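## Task

Take tube B (blue cap), which sits in rack RK at B4, and push it fully down into bore D6 of mixer MX. Then press the mixer's START key and keep the tube in that bore until the green lamp on top of the mixer has switched off. Tubes belonging to others must stay fully seated in their bores and wells and must never be gripped. Every station must remain upright and level on the bench mat. Anything that stays in place only because the robot is holding it at the end does not count. Finally, open the gripper and move the hand away.

## Robot and tools

ROBOT. There is a single arm: a seven-joint Kinova Gen3 carrying a Robotiq 2F-85 parallel gripper and a wrist camera. The fingers point along the gripper's +z axis and close along its y axis. The reported hand point (end_effector_position) lies midway between the pads when they are shut; closed fingertips stick out about 19 mm past it, open ones about 6 mm. Closing also pushes the fingertips roughly 13 mm further out, so leave that clearance above any surface.

FRAME. Everything is in the scene frame: origin on the table top right under the arm's base, +z upward, +y toward the left when facing along +x. Positions are in metres; orientation is a quaternion written w first (qw, qx, qy, qz). The printed hand position can be a little off, more so at long reach, and the base may sit slightly tilted.

BENCH. Rack RK is closest to the base. Behind it, left to right: mixer MX, magnet block MG, spectrophotometer SP, balance BAL, dry block DB. None is fastened, so they can slide or tip. On every station, row A is the row nearest its front and column 1 is the leftmost as seen from the front. START is a key on the mixer's slanted front face. If the mixer's shaking block gets touched or held while running, the run aborts and a red lamp lights; start it again. Pressing START mid-run has no effect. Occasionally a loose object gets a brief shove from outside.

ROW FORMAT. Every command row is 9 plain numbers: x, y, z, qw, qx, qy, qz, position, speed. The first seven are an absolute target pose for the hand in the scene frame, not an offset. Send the desired quaternion in every row, because the reported one may have drifted. A row is refused if its target lies more than 0.6 m from the last reported hand position along any of the gripper's own axes. Each control step the commanded pose is also clipped to within 70 mm and 16 degrees of the measured pose; position wins over orientation when both cannot be met.

GRIPPER NUMBERS. position runs -1 to 1: +1 is fully open (85 mm), 0 is about 41 mm, about -0.8 brings the pads together, -1 closes until blocked (full grip, roughly 190 to 235 N per pad). speed, -1 to 1, sets how fast the gap changes: about 20 mm/s at -1, 85 at 0, 150 at +1. To hold something, keep position at -1. For a gentler grip, open, then close to just under the object's width. To release, send a value wider than the object. Fingers stay put until position changes by 0.01 or more, but re-close on their own if the object slips or yields. position_measured_pct is about 50 minus 50 times the actual position: 0 open, about 90 with pads touching. Stopping under 90 means something is held or in the way.

TOOLS.
execute_actions takes actions: a list of zero or one item. An empty list just returns the state. {"rows": [[9 numbers], ...], "steps": n} plays up to 15 rows, one per 1/30 s step (n at most 15, default 15); the last row repeats if rows run out. {"steps": n} without rows is a wait of up to 300 steps, counted from the previous result. pictures (true/false) chooses whether camera images return.
move takes target (one 9-number row, absolute pose) and speed in m/s (0.002 to 0.5, default 0.25; rotation capped at twice that in rad/s). It drives a straight path of 0.5 to 10 s; finger numbers apply at the start. It does not avoid obstacles; the hand lags and can overshoot the speed. Its result adds a move: line (done, off_target, moving, held, fault) with limits such as paced (pose clipped) or held (steps blocked) and the distance left to target.
wait takes seconds (0 to 10) and sends nothing new.
zoom_image takes camera (cam_head_left, cam_head_right, cam_high, cam_low, cam_wrist) and region [x0, y0, x1, y1] in pixels of that 504x504 image, at most 504 by 504.
read_manual returns licence texts only.
finished_scene takes scene (its number); it is final and reports whether the goal was met.

RESULTS. The state line gives hand position and quaternion, joint positions and joint torques. Hand target shows where the controller is heading. A pose unreachable line or HELD on a step means the clearance check altered or dropped the command. After a big move the arm may still be short; check and command the remainder. The simulation keeps running while the controller is thinking.

AVOID. Contact torque at a joint's load limit (48.6 N m for the first four joints, 30.6 for the wrist ones, held weight included) causes a TORQUE FAULT: a 10 s stop and the rest of the call dropped. Fast moves hit harder, and aiming far past a contact presses harder. Long holding heats motors: MOTOR HOT from 60 °C, and at 75 °C an OVER-TEMPERATURE FAULT lets the arm sag. Do not drop tubes, slam, knock stations over or push anything off the table; that ends the scene.

Each tool is called after ">>>" as name(argument=value, ...) on one line, values as JSON.

## Session

>>> execute_actions(actions=[])

Scene clock: 0.00 s of 9600.00 s.
end_effector_position=(+0.0844, -0.3862, +0.2402) position_measured_pct=0.0 end_effector_quat_wxyz=(+0.246, -0.186, +0.863, +0.401)
Joint positions: [ 1.788  1.076 -0.515  1.089 -0.06   1.893  3.289]
Joint velocities: [ 0.     0.    -0.    -0.001  0.     0.     0.   ]
Joint torques (N m, as the joint torque sensors report them, + toward a larger angle): no reading
Hand target: +0.084, -0.386, +0.240; +0.246, -0.186, +0.863, +0.401

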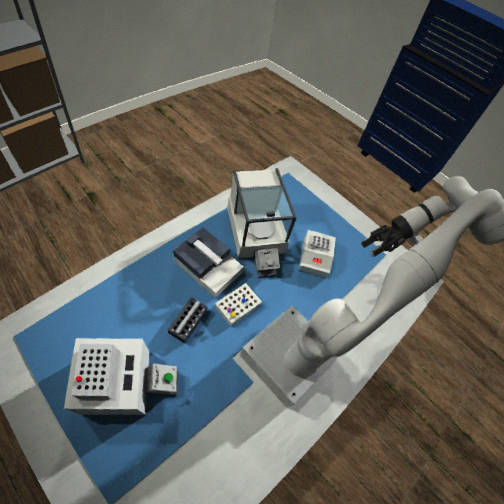

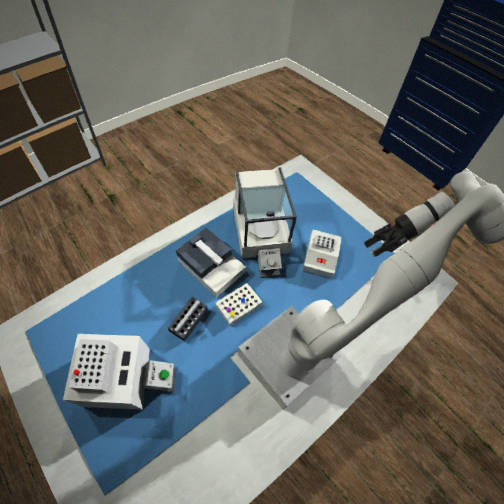

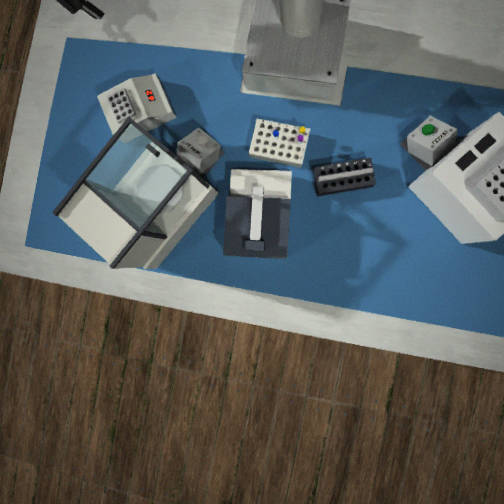

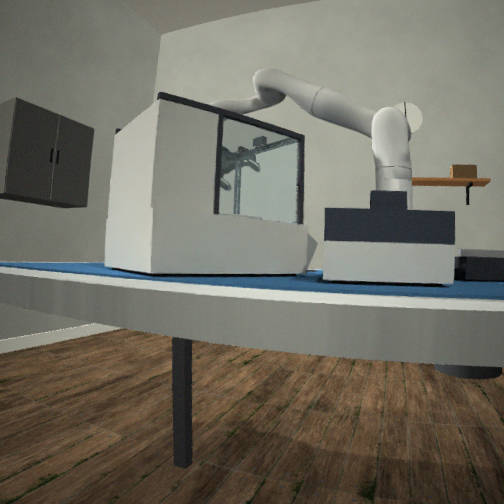

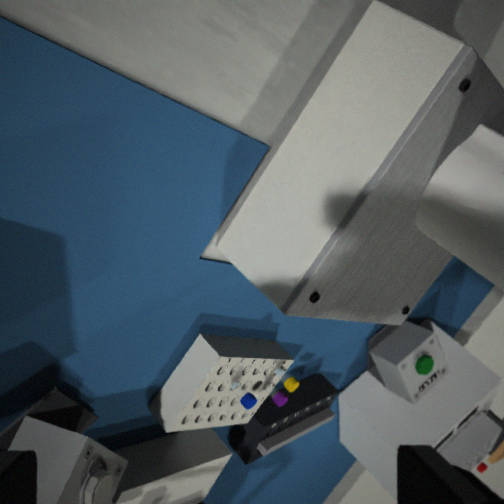

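>>> move(target=[0.22, -0.03, 0.35, 0, 0, 1, 0, 1, 0], speed=0.3)

Scene clock: 5.70 s of 9600.00 s.
end_effector_position=(+0.2202, -0.0304, +0.3503) position_measured_pct=0.0 end_effector_quat_wxyz=(+0.001, -0.001, +1.000, -0.000)
Joint positions: [ 1.567 -0.382 -1.074  2.111 -0.346  1.233  2.181]
Joint velocities: [ 0.007  0.001 -0.007 -0.007  0.005  0.005 -0.008]
Joint torques (N m, as the joint torque sensors report them, + toward a larger angle): [-0.71  2.9   2.54 -8.04  0.07  0.03  0.16]
Hand target: +0.220, -0.031, +0.350; +0.001, -0.000, +1.000, -0.001
Off the commanded pose: 0.001 m, 0 deg.
move: done

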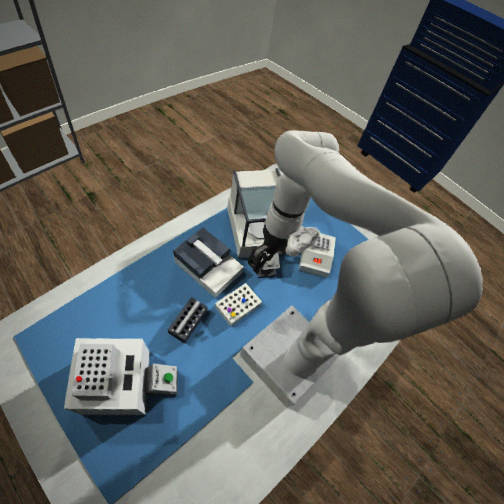

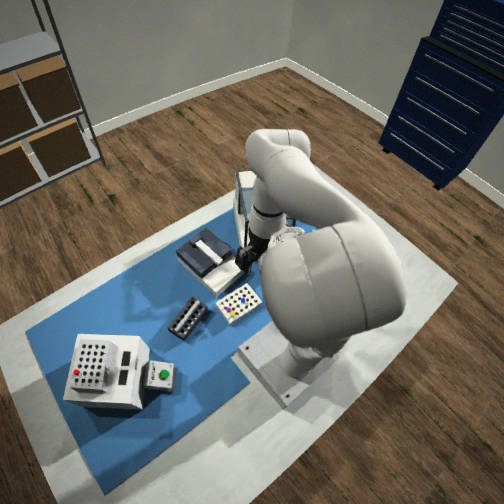

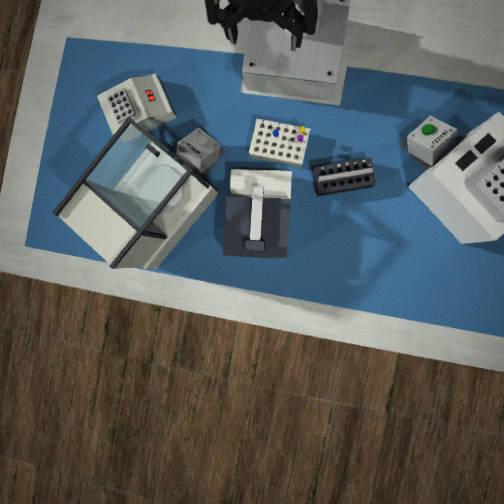

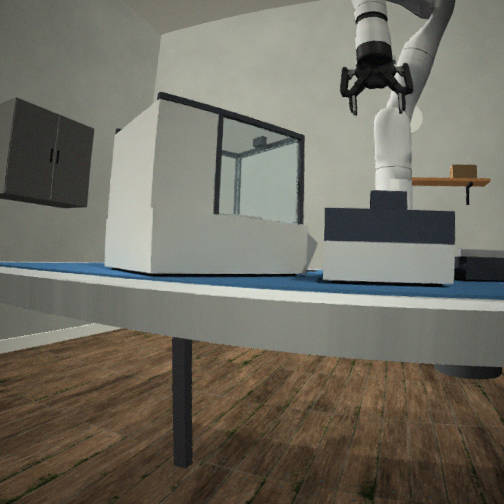

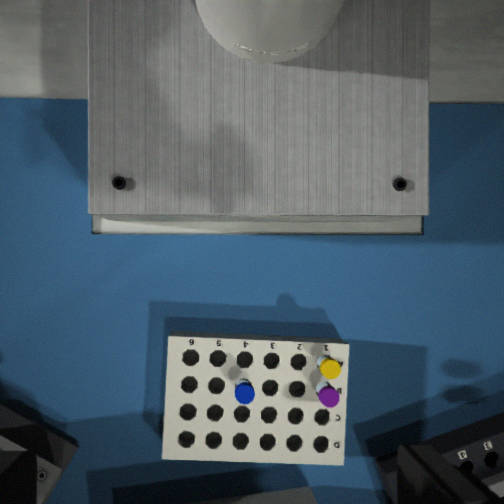

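>>> move(target=[0.262, -0.035, 0.16, 0, 0, 1, 0, 0.2, 0], speed=0.2)

>>> zoom_image(camera="cam_high", region=[200, 60, 360, 180])

>>> zoom_image(camera="cam_head_left", region=[180, 230, 300, 340])

Scene clock: 12.73 s of 9600.00 s.
end_effector_position=(+0.2619, -0.0339, +0.1599) position_measured_pct=40.1 end_effector_quat_wxyz=(-0.000, -0.002, +1.000, +0.001)
Joint positions: [ 2.638 -0.52  -2.281  2.382 -0.795  0.546  2.545]
Joint velocities: [ 0.029 -0.003 -0.002  0.    -0.009  0.002  0.018]
Joint torques (N m, as the joint torque sensors report them, + toward a larger angle): [-0.73 11.23  2.97 -3.06 -0.41 -0.39  0.18]
Hand target: +0.262, -0.035, +0.160; -0.000, -0.001, +1.000, +0.001
Off the commanded pose: 0.001 m, 0 deg.
move: done; limits=paced

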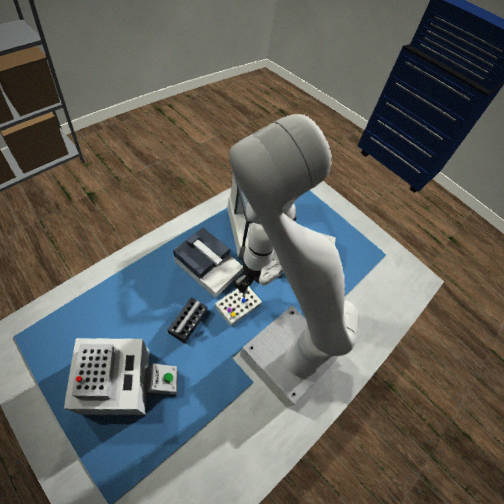

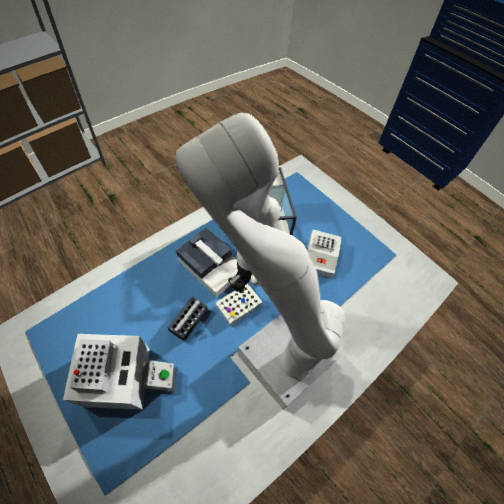

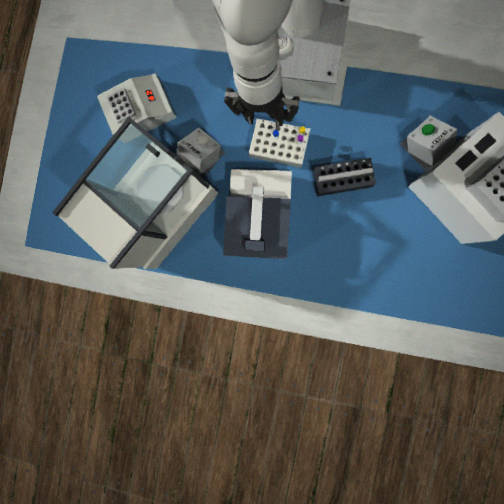

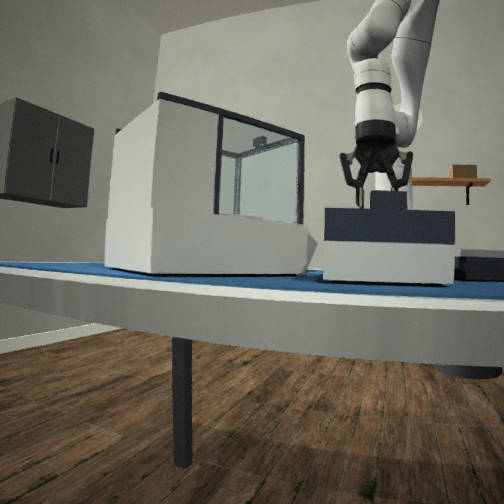

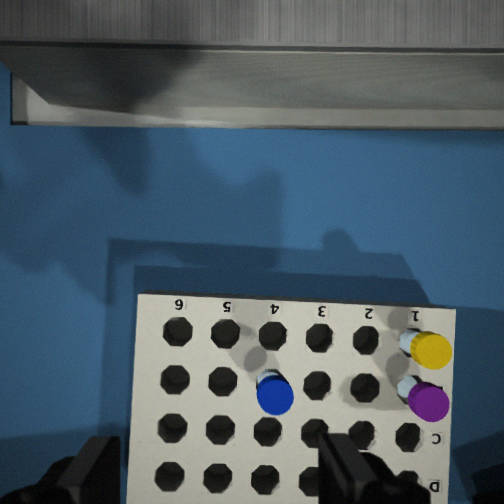

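Region (200, 60, 360, 180) of cam_high's 504x504 image, scaled by 3.150, with more detail than that image has; it fills the top 378 rows of this view, and the rest is white.

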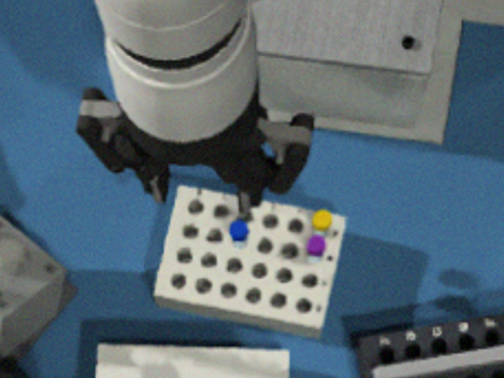

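Region (180, 230, 300, 340) of cam_head_left's 504x504 image, scaled by 4.200, with more detail than that image has; it fills the top 462 rows of this view, and the rest is white.

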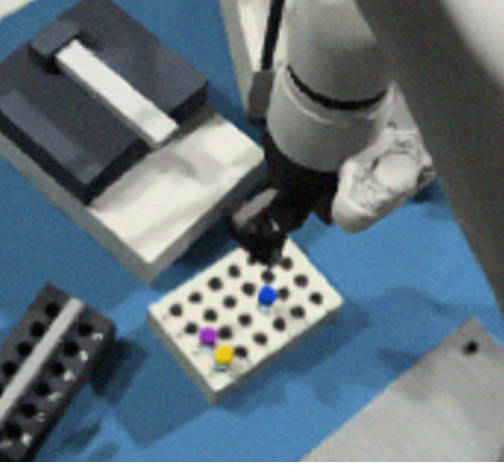

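>>> move(target=[0.262, -0.013, 0.10, 0, 0, 1, 0, 0.2, 0], speed=0.1)

>>> zoom_image(camera="cam_head_left", region=[180, 230, 300, 340])

>>> zoom_image(camera="cam_high", region=[200, 60, 360, 180])

Scene clock: 22.83 s of 9600.00 s.
end_effector_position=(+0.2620, -0.0125, +0.1002) position_measured_pct=40.1 end_effector_quat_wxyz=(-0.001, -0.001, +1.000, +0.000)
Joint positions: [ 2.811 -0.65  -2.606  2.443 -1.205  0.328  2.837]
Joint velocities: [ 0.035  0.004 -0.035  0.012 -0.055 -0.027  0.058]
Joint torques (N m, as the joint torque sensors report them, + toward a larger angle): [-0.68 12.69  2.7  -0.84 -0.01 -0.31 -0.13]
Hand target: +0.262, -0.013, +0.100; -0.000, -0.000, +1.000, +0.000
Off the commanded pose: 0.001 m, 0 deg.
move: done

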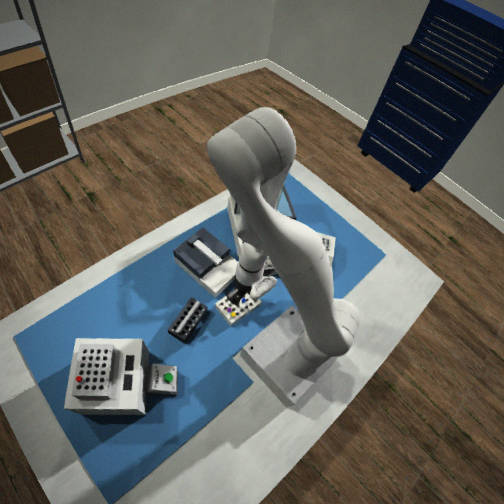

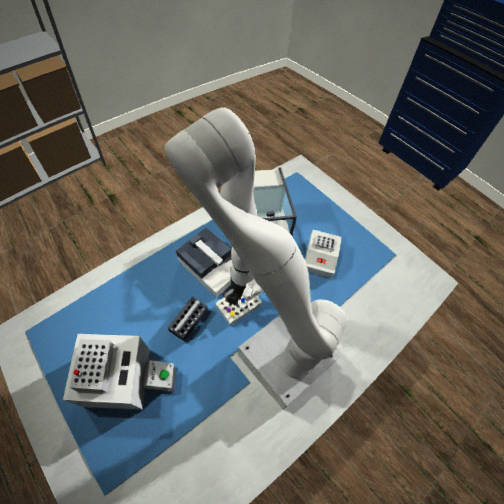

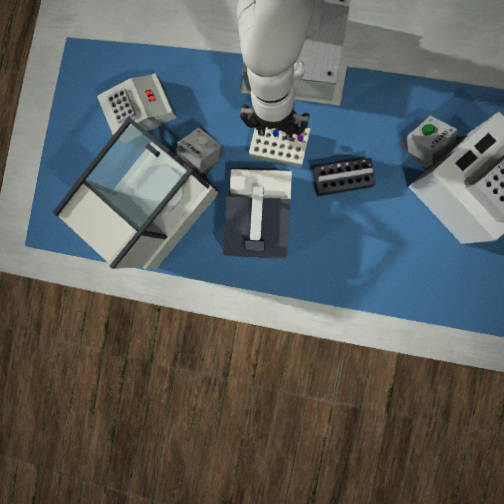

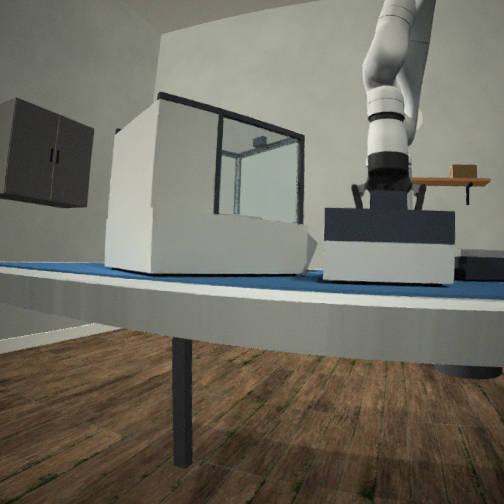

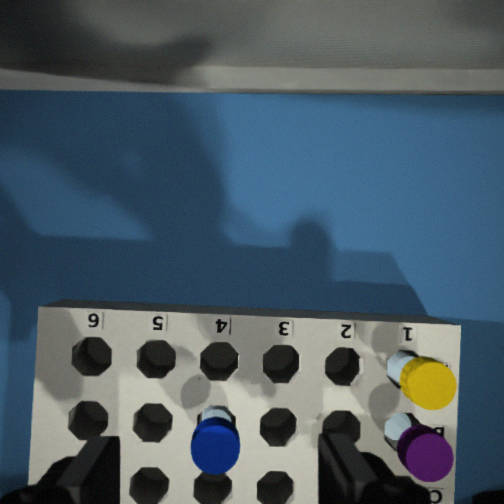

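Region (180, 230, 300, 340) of cam_head_left's 504x504 image, scaled by 4.200, with more detail than that image has; it fills the top 462 rows of this view, and the rest is white.

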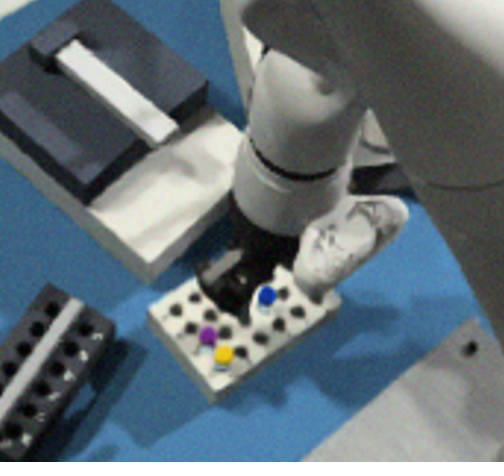

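Region (200, 60, 360, 180) of cam_high's 504x504 image, scaled by 3.150, with more detail than that image has; it fills the top 378 rows of this view, and the rest is white.

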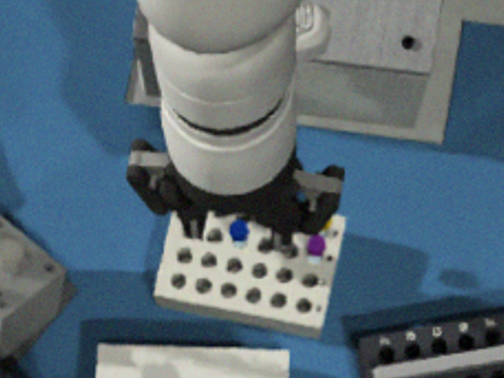

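>>> move(target=[0.262, -0.013, 0.066, 0, 0, 1, 0, -0.1, 0], speed=0.05)

>>> zoom_image(camera="cam_high", region=[200, 60, 360, 180])

Scene clock: 34.27 s of 9600.00 s.
end_effector_position=(+0.2611, -0.0129, +0.0725) position_measured_pct=54.8 end_effector_quat_wxyz=(+0.002, +0.001, +1.000, +0.001)
Joint positions: [ 2.943 -0.718 -2.777  2.463 -1.61   0.231  3.227]
Joint velocities: [-0.009 -0.006  0.023  0.036 -0.286  0.023  0.291]
Joint torques (N m, as the joint torque sensors report them, + toward a larger angle): [ 0.09 -5.17 -2.2  -8.85 -0.97 -0.18  0.02]
Hand target: +0.262, -0.013, +0.066; -0.002, +0.000, +1.000, +0.000
Off the commanded pose: 0.007 m, 0 deg.
move: off_target

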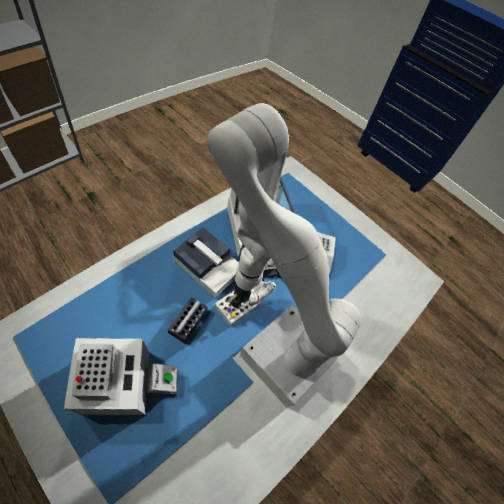

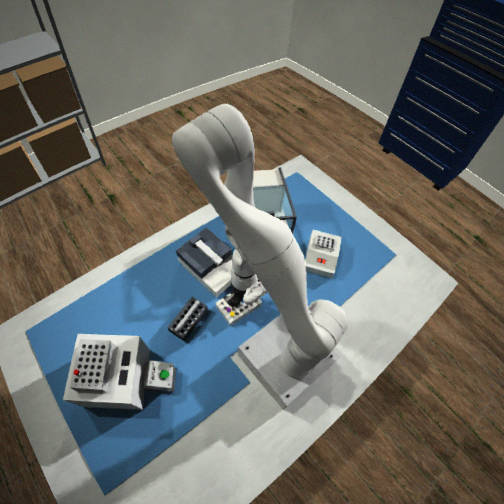

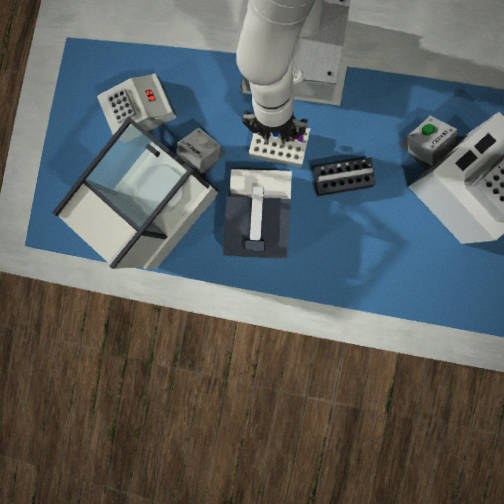

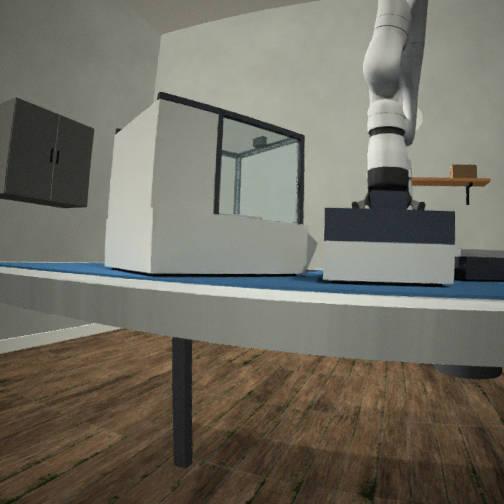

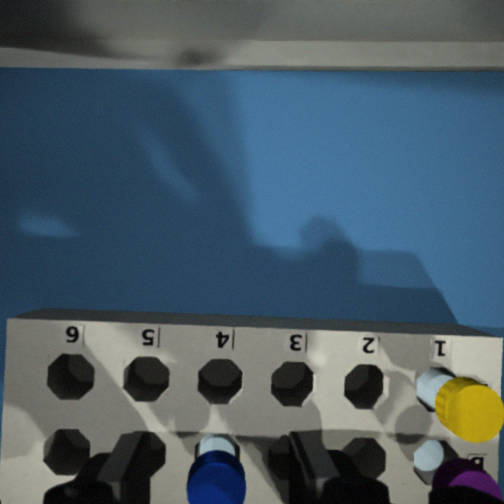

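Region (200, 60, 360, 180) of cam_high's 504x504 image, scaled by 3.150, with more detail than that image has; it fills the top 378 rows of this view, and the rest is white.

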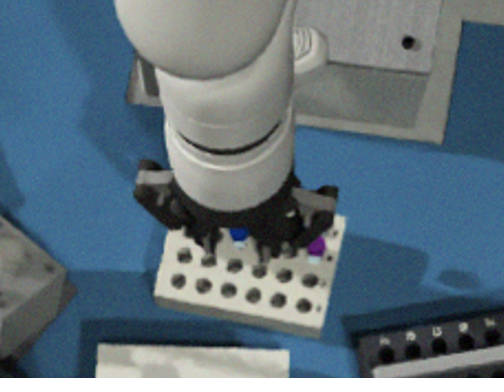

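Fingertips are touching the rack top; back up a little, then close.

>>> move(target=[0.262, -0.013, 0.080, 0, 0, 1, 0, -0.1, 0], speed=0.03)

>>> move(target=[0.262, -0.013, 0.080, 0, 0, 1, 0, -1, -0.5], speed=0.03)

Scene clock: 37.20 s of 9600.00 s.
end_effector_position=(+0.2618, -0.0131, +0.0796) position_measured_pct=54.8 end_effector_quat_wxyz=(+0.001, -0.000, +1.000, -0.000)
Joint positions: [ 2.933 -0.691 -2.767  2.459 -1.469  0.228  3.089]
Joint velocities: [-0.035 -0.     0.05  -0.021  0.179  0.034 -0.179]
Joint torques (N m, as the joint torque sensors report them, + toward a larger angle): [-0.65 13.93  2.02  0.59 -0.17 -0.55  0.19]
Hand target: +0.262, -0.013, +0.080; +0.001, -0.000, +1.000, -0.000
Off the commanded pose: 0.000 m, 0 deg.
move: done

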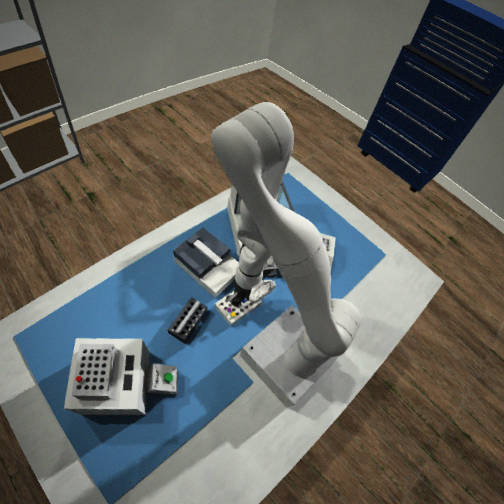

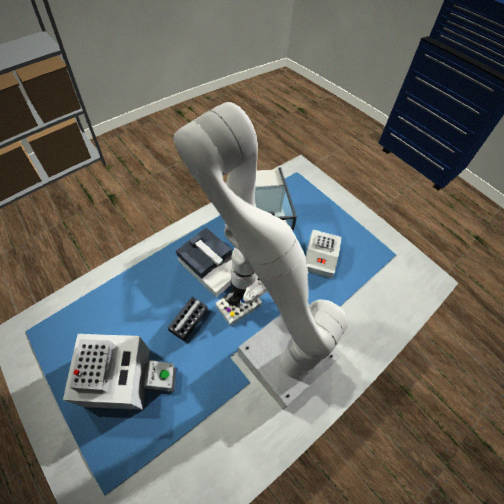

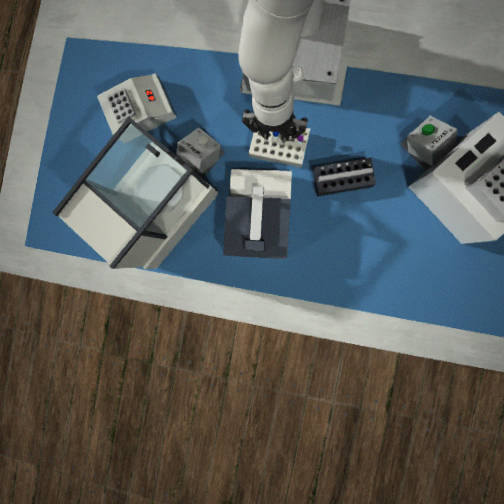

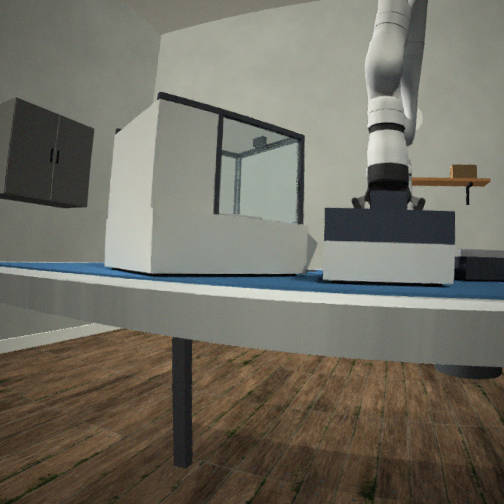

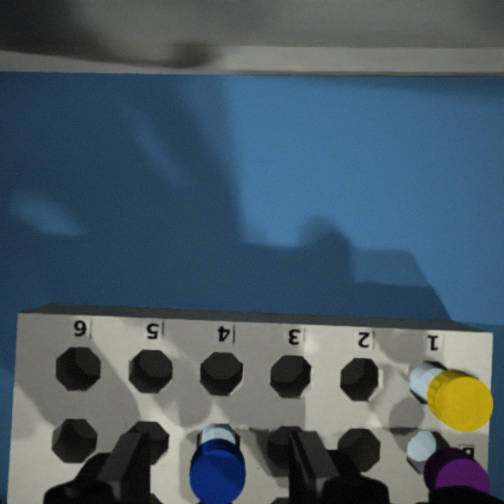

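Scene clock: 38.07 s of 9600.00 s.
end_effector_position=(+0.2620, -0.0131, +0.0801) position_measured_pct=83.7 end_effector_quat_wxyz=(+0.000, +0.000, +1.000, -0.000)
Joint positions: [ 2.926 -0.692 -2.758  2.455 -1.439  0.235  3.059]
Joint velocities: [-0.001 -0.     0.002 -0.001  0.003  0.001 -0.003]
Joint torques (N m, as the joint torque sensors report them, + toward a larger angle): [-0.25 13.2   1.43 -0.08 -0.42 -0.51 -0.08]
Hand target: +0.262, -0.013, +0.080; +0.000, +0.000, +1.000, -0.000
Off the commanded pose: 0.000 m, 0 deg.
move: done

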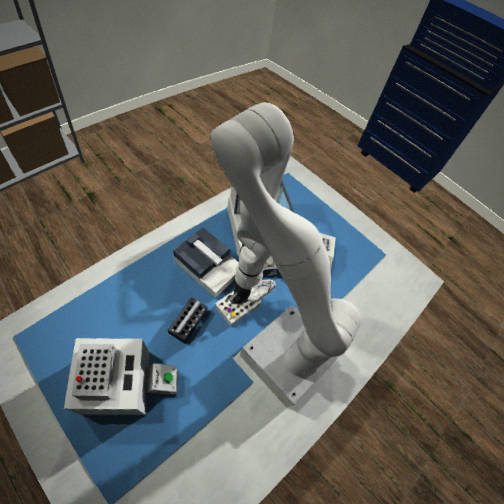

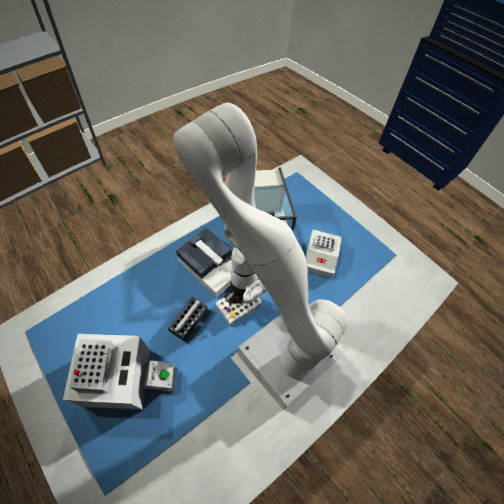

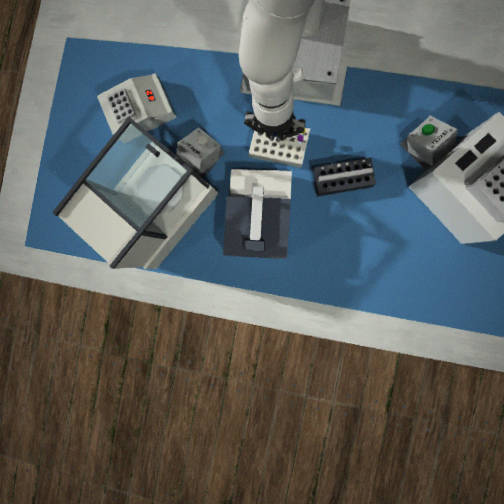

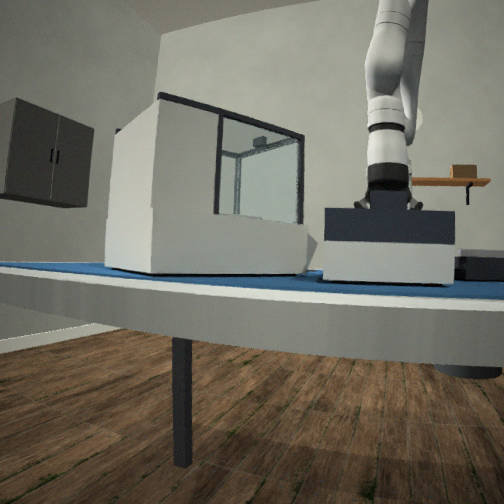

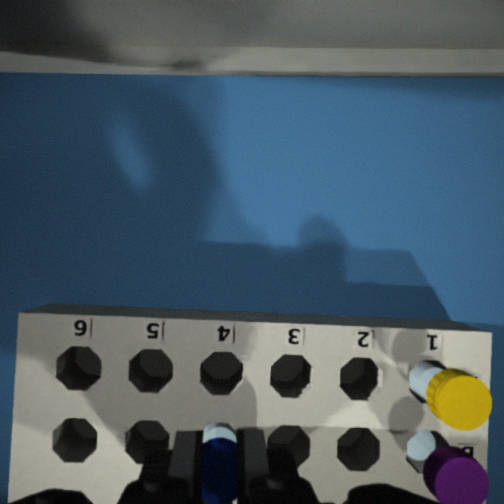

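Gripped. Lift.

>>> move(target=[0.262, -0.013, 0.22, 0, 0, 1, 0, -1, -0.5], speed=0.08)

>>> zoom_image(camera="cam_head_left", region=[40, 320, 200, 430])

>>> zoom_image(camera="cam_high", region=[384, 100, 504, 250])

Scene clock: 43.20 s of 9600.00 s.
end_effector_position=(+0.2624, -0.0138, +0.2199) position_measured_pct=83.7 end_effector_quat_wxyz=(+0.000, +0.001, +1.000, -0.001)
Joint positions: [ 2.339 -0.366 -2.066  2.298 -0.481  0.72   2.154]
Joint velocities: [-0.015  0.005  0.004 -0.003  0.006  0.002 -0.008]
Joint torques (N m, as the joint torque sensors report them, + toward a larger angle): [-0.19  8.44  2.8  -5.41  0.04 -0.06  0.42]
Hand target: +0.262, -0.013, +0.220; +0.001, +0.000, +1.000, -0.001
Off the commanded pose: 0.001 m, 0 deg.
move: done

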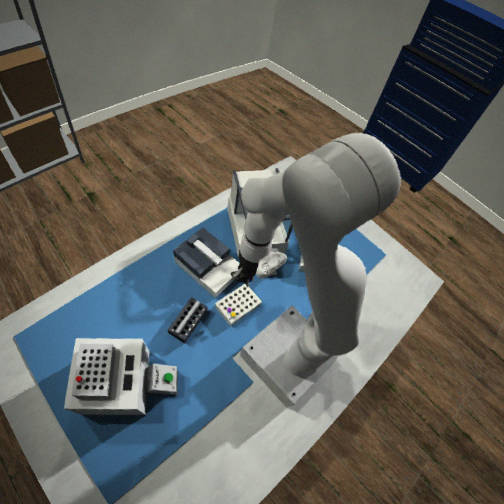

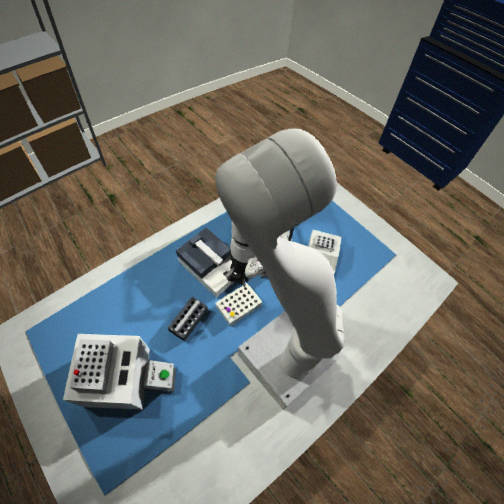

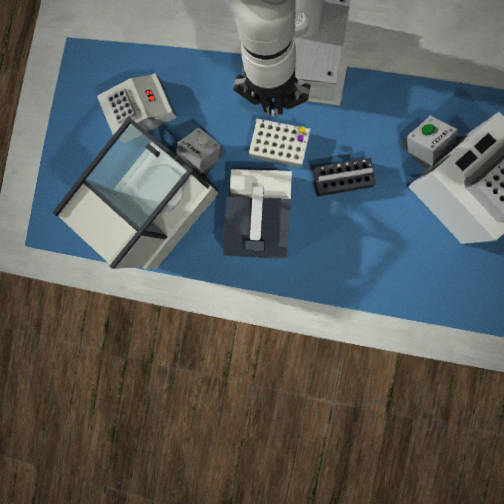

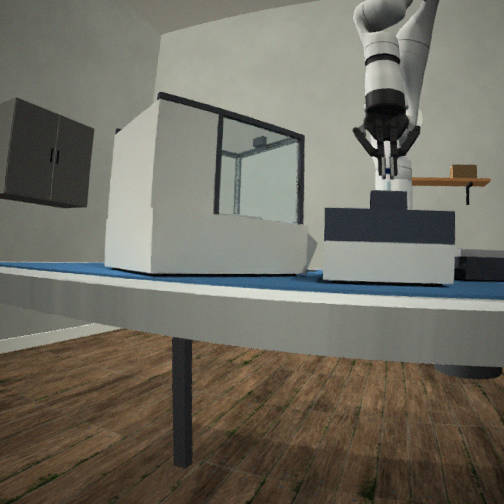

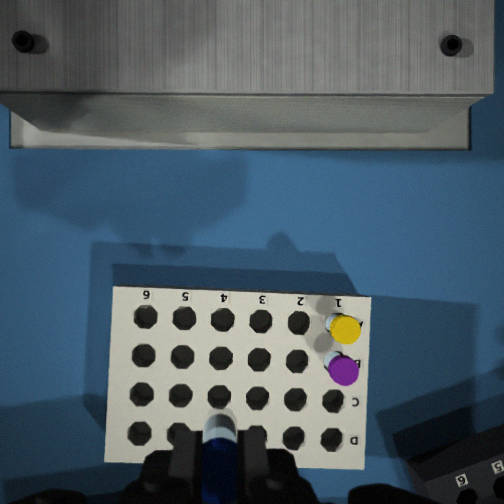

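Region (40, 320, 200, 430) of cam_head_left's 504x504 image, scaled by 3.150, with more detail than that image has; it fills the top 346 rows of this view, and the rest is white.

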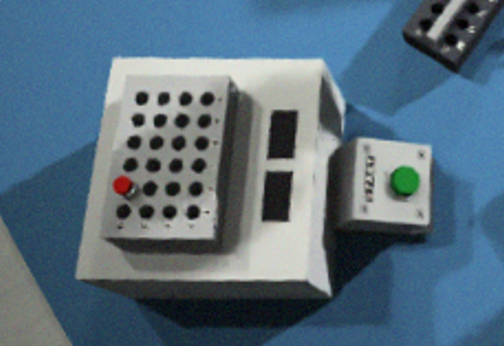

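Region (384, 100, 504, 250) of cam_high's 504x504 image, scaled by 3.360, with more detail than that image has; it fills the left 403 columns of this view, and the rest is white.

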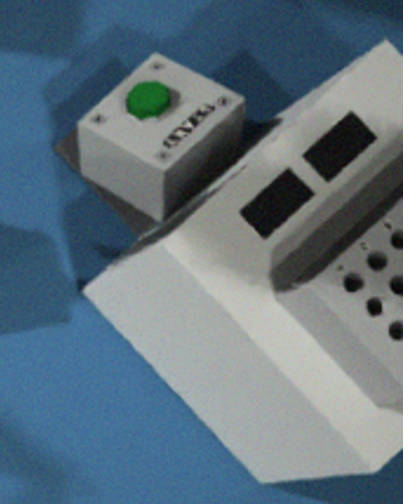

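>>> move(target=[0.33, 0.42, 0.30, 0, -0.454, 0.891, 0, -1, -0.5], speed=0.2)

Scene clock: 51.80 s of 9600.00 s.
end_effector_position=(+0.3306, +0.4204, +0.2999) position_measured_pct=83.7 end_effector_quat_wxyz=(+0.002, -0.453, +0.891, -0.000)
Joint positions: [ 1.894 -0.718 -2.433  1.286 -0.453  1.301  1.935]
Joint velocities: [ 0.006 -0.009 -0.001 -0.008  0.001  0.005 -0.   ]
Joint torques (N m, as the joint torque sensors report them, + toward a larger angle): [-0.46 20.68  4.4  -7.24 -0.04 -0.18  0.04]
Hand target: +0.331, +0.420, +0.300; +0.002, -0.453, +0.891, -0.000
Off the commanded pose: 0.001 m, 0 deg.
move: done

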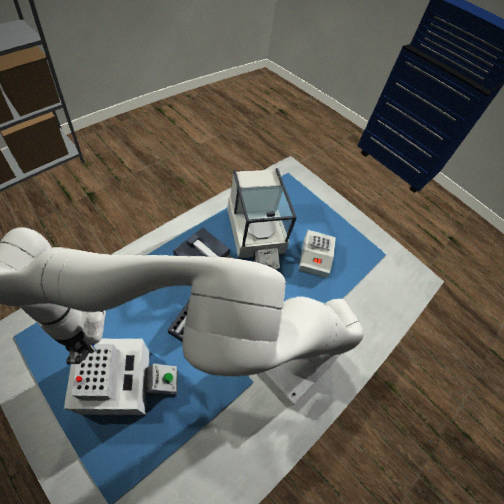

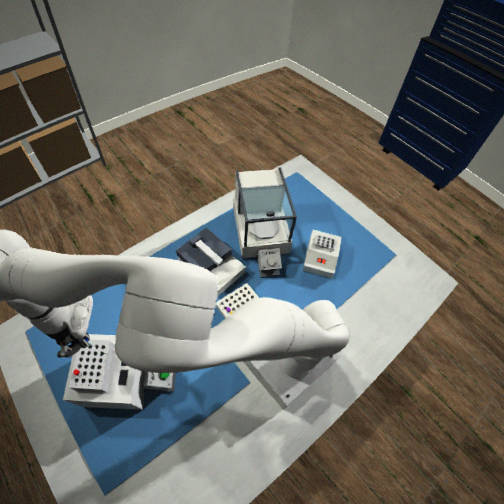

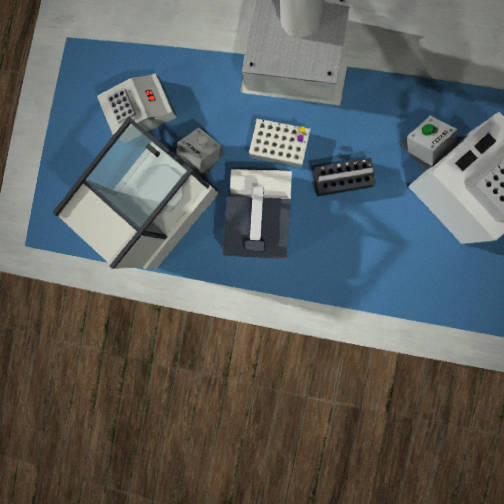

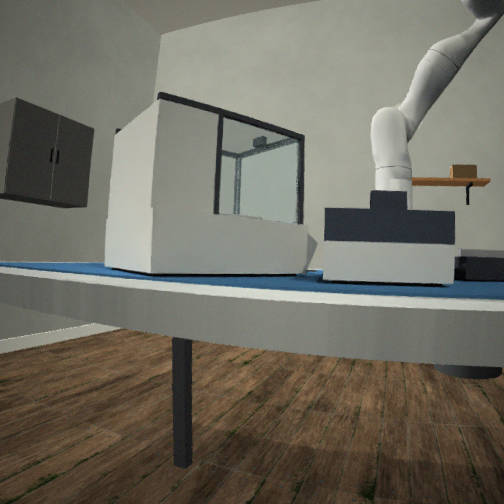

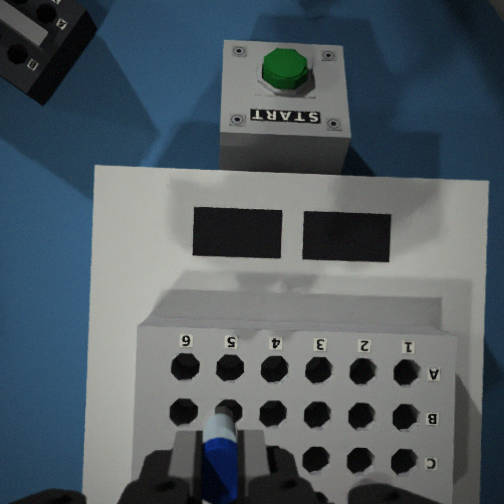

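>>> move(target=[0.374, 0.4527, 0.28, 0, -0.454, 0.891, 0, -1, -0.5], speed=0.1)

Scene clock: 63.70 s of 9600.00 s.
end_effector_position=(+0.3737, +0.4528, +0.2803) position_measured_pct=83.7 end_effector_quat_wxyz=(+0.000, -0.454, +0.891, +0.000)
Joint positions: [ 1.995 -0.85  -2.47   1.081 -0.492  1.365  1.929]
Joint velocities: [ 0.006 -0.008  0.001 -0.007 -0.001  0.004 -0.002]
Joint torques (N m, as the joint torque sensors report them, + toward a larger angle): [-0.31 23.71  4.32 -7.66  0.03 -0.41  0.34]
Hand target: +0.374, +0.453, +0.280; -0.000, -0.454, +0.891, +0.000
Off the commanded pose: 0.000 m, 0 deg.
move: done

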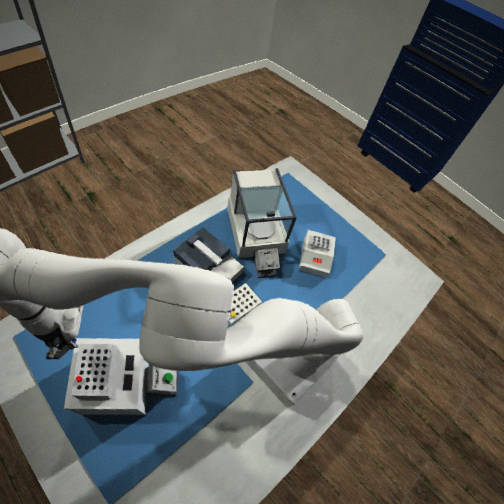

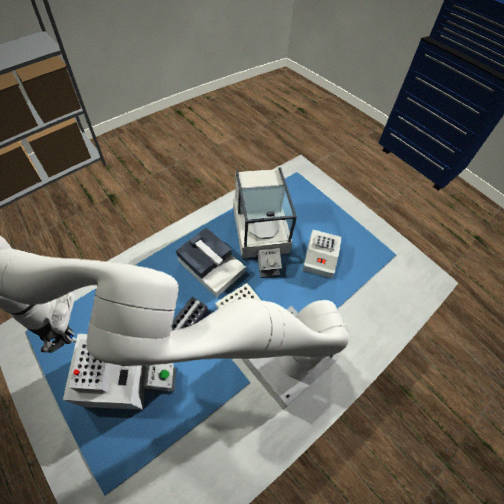

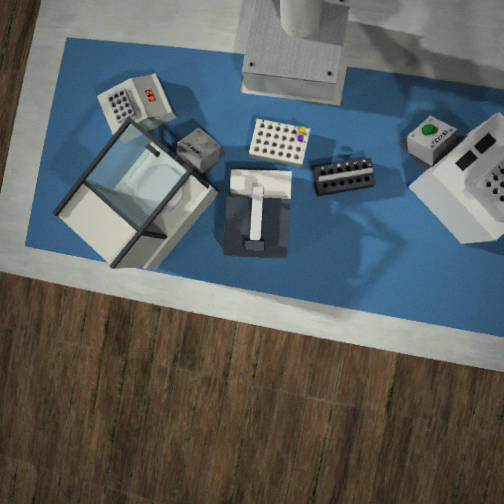

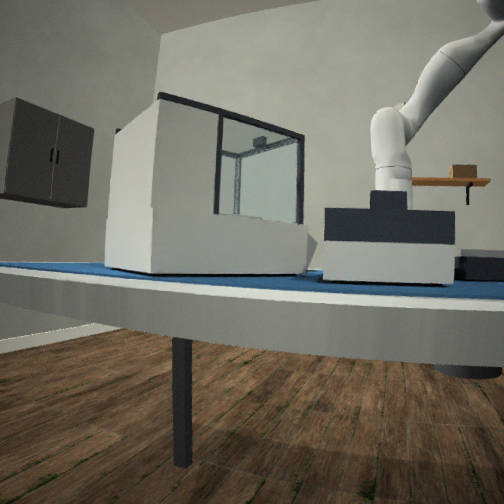

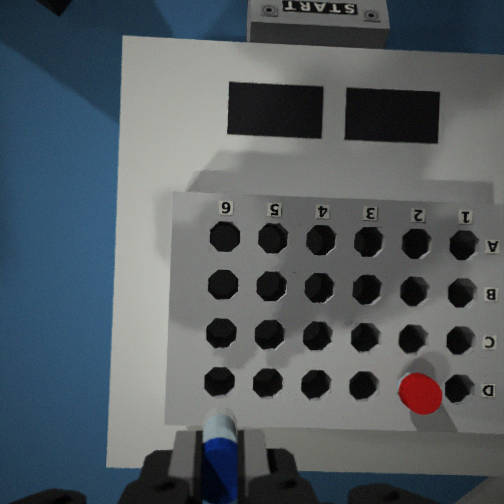

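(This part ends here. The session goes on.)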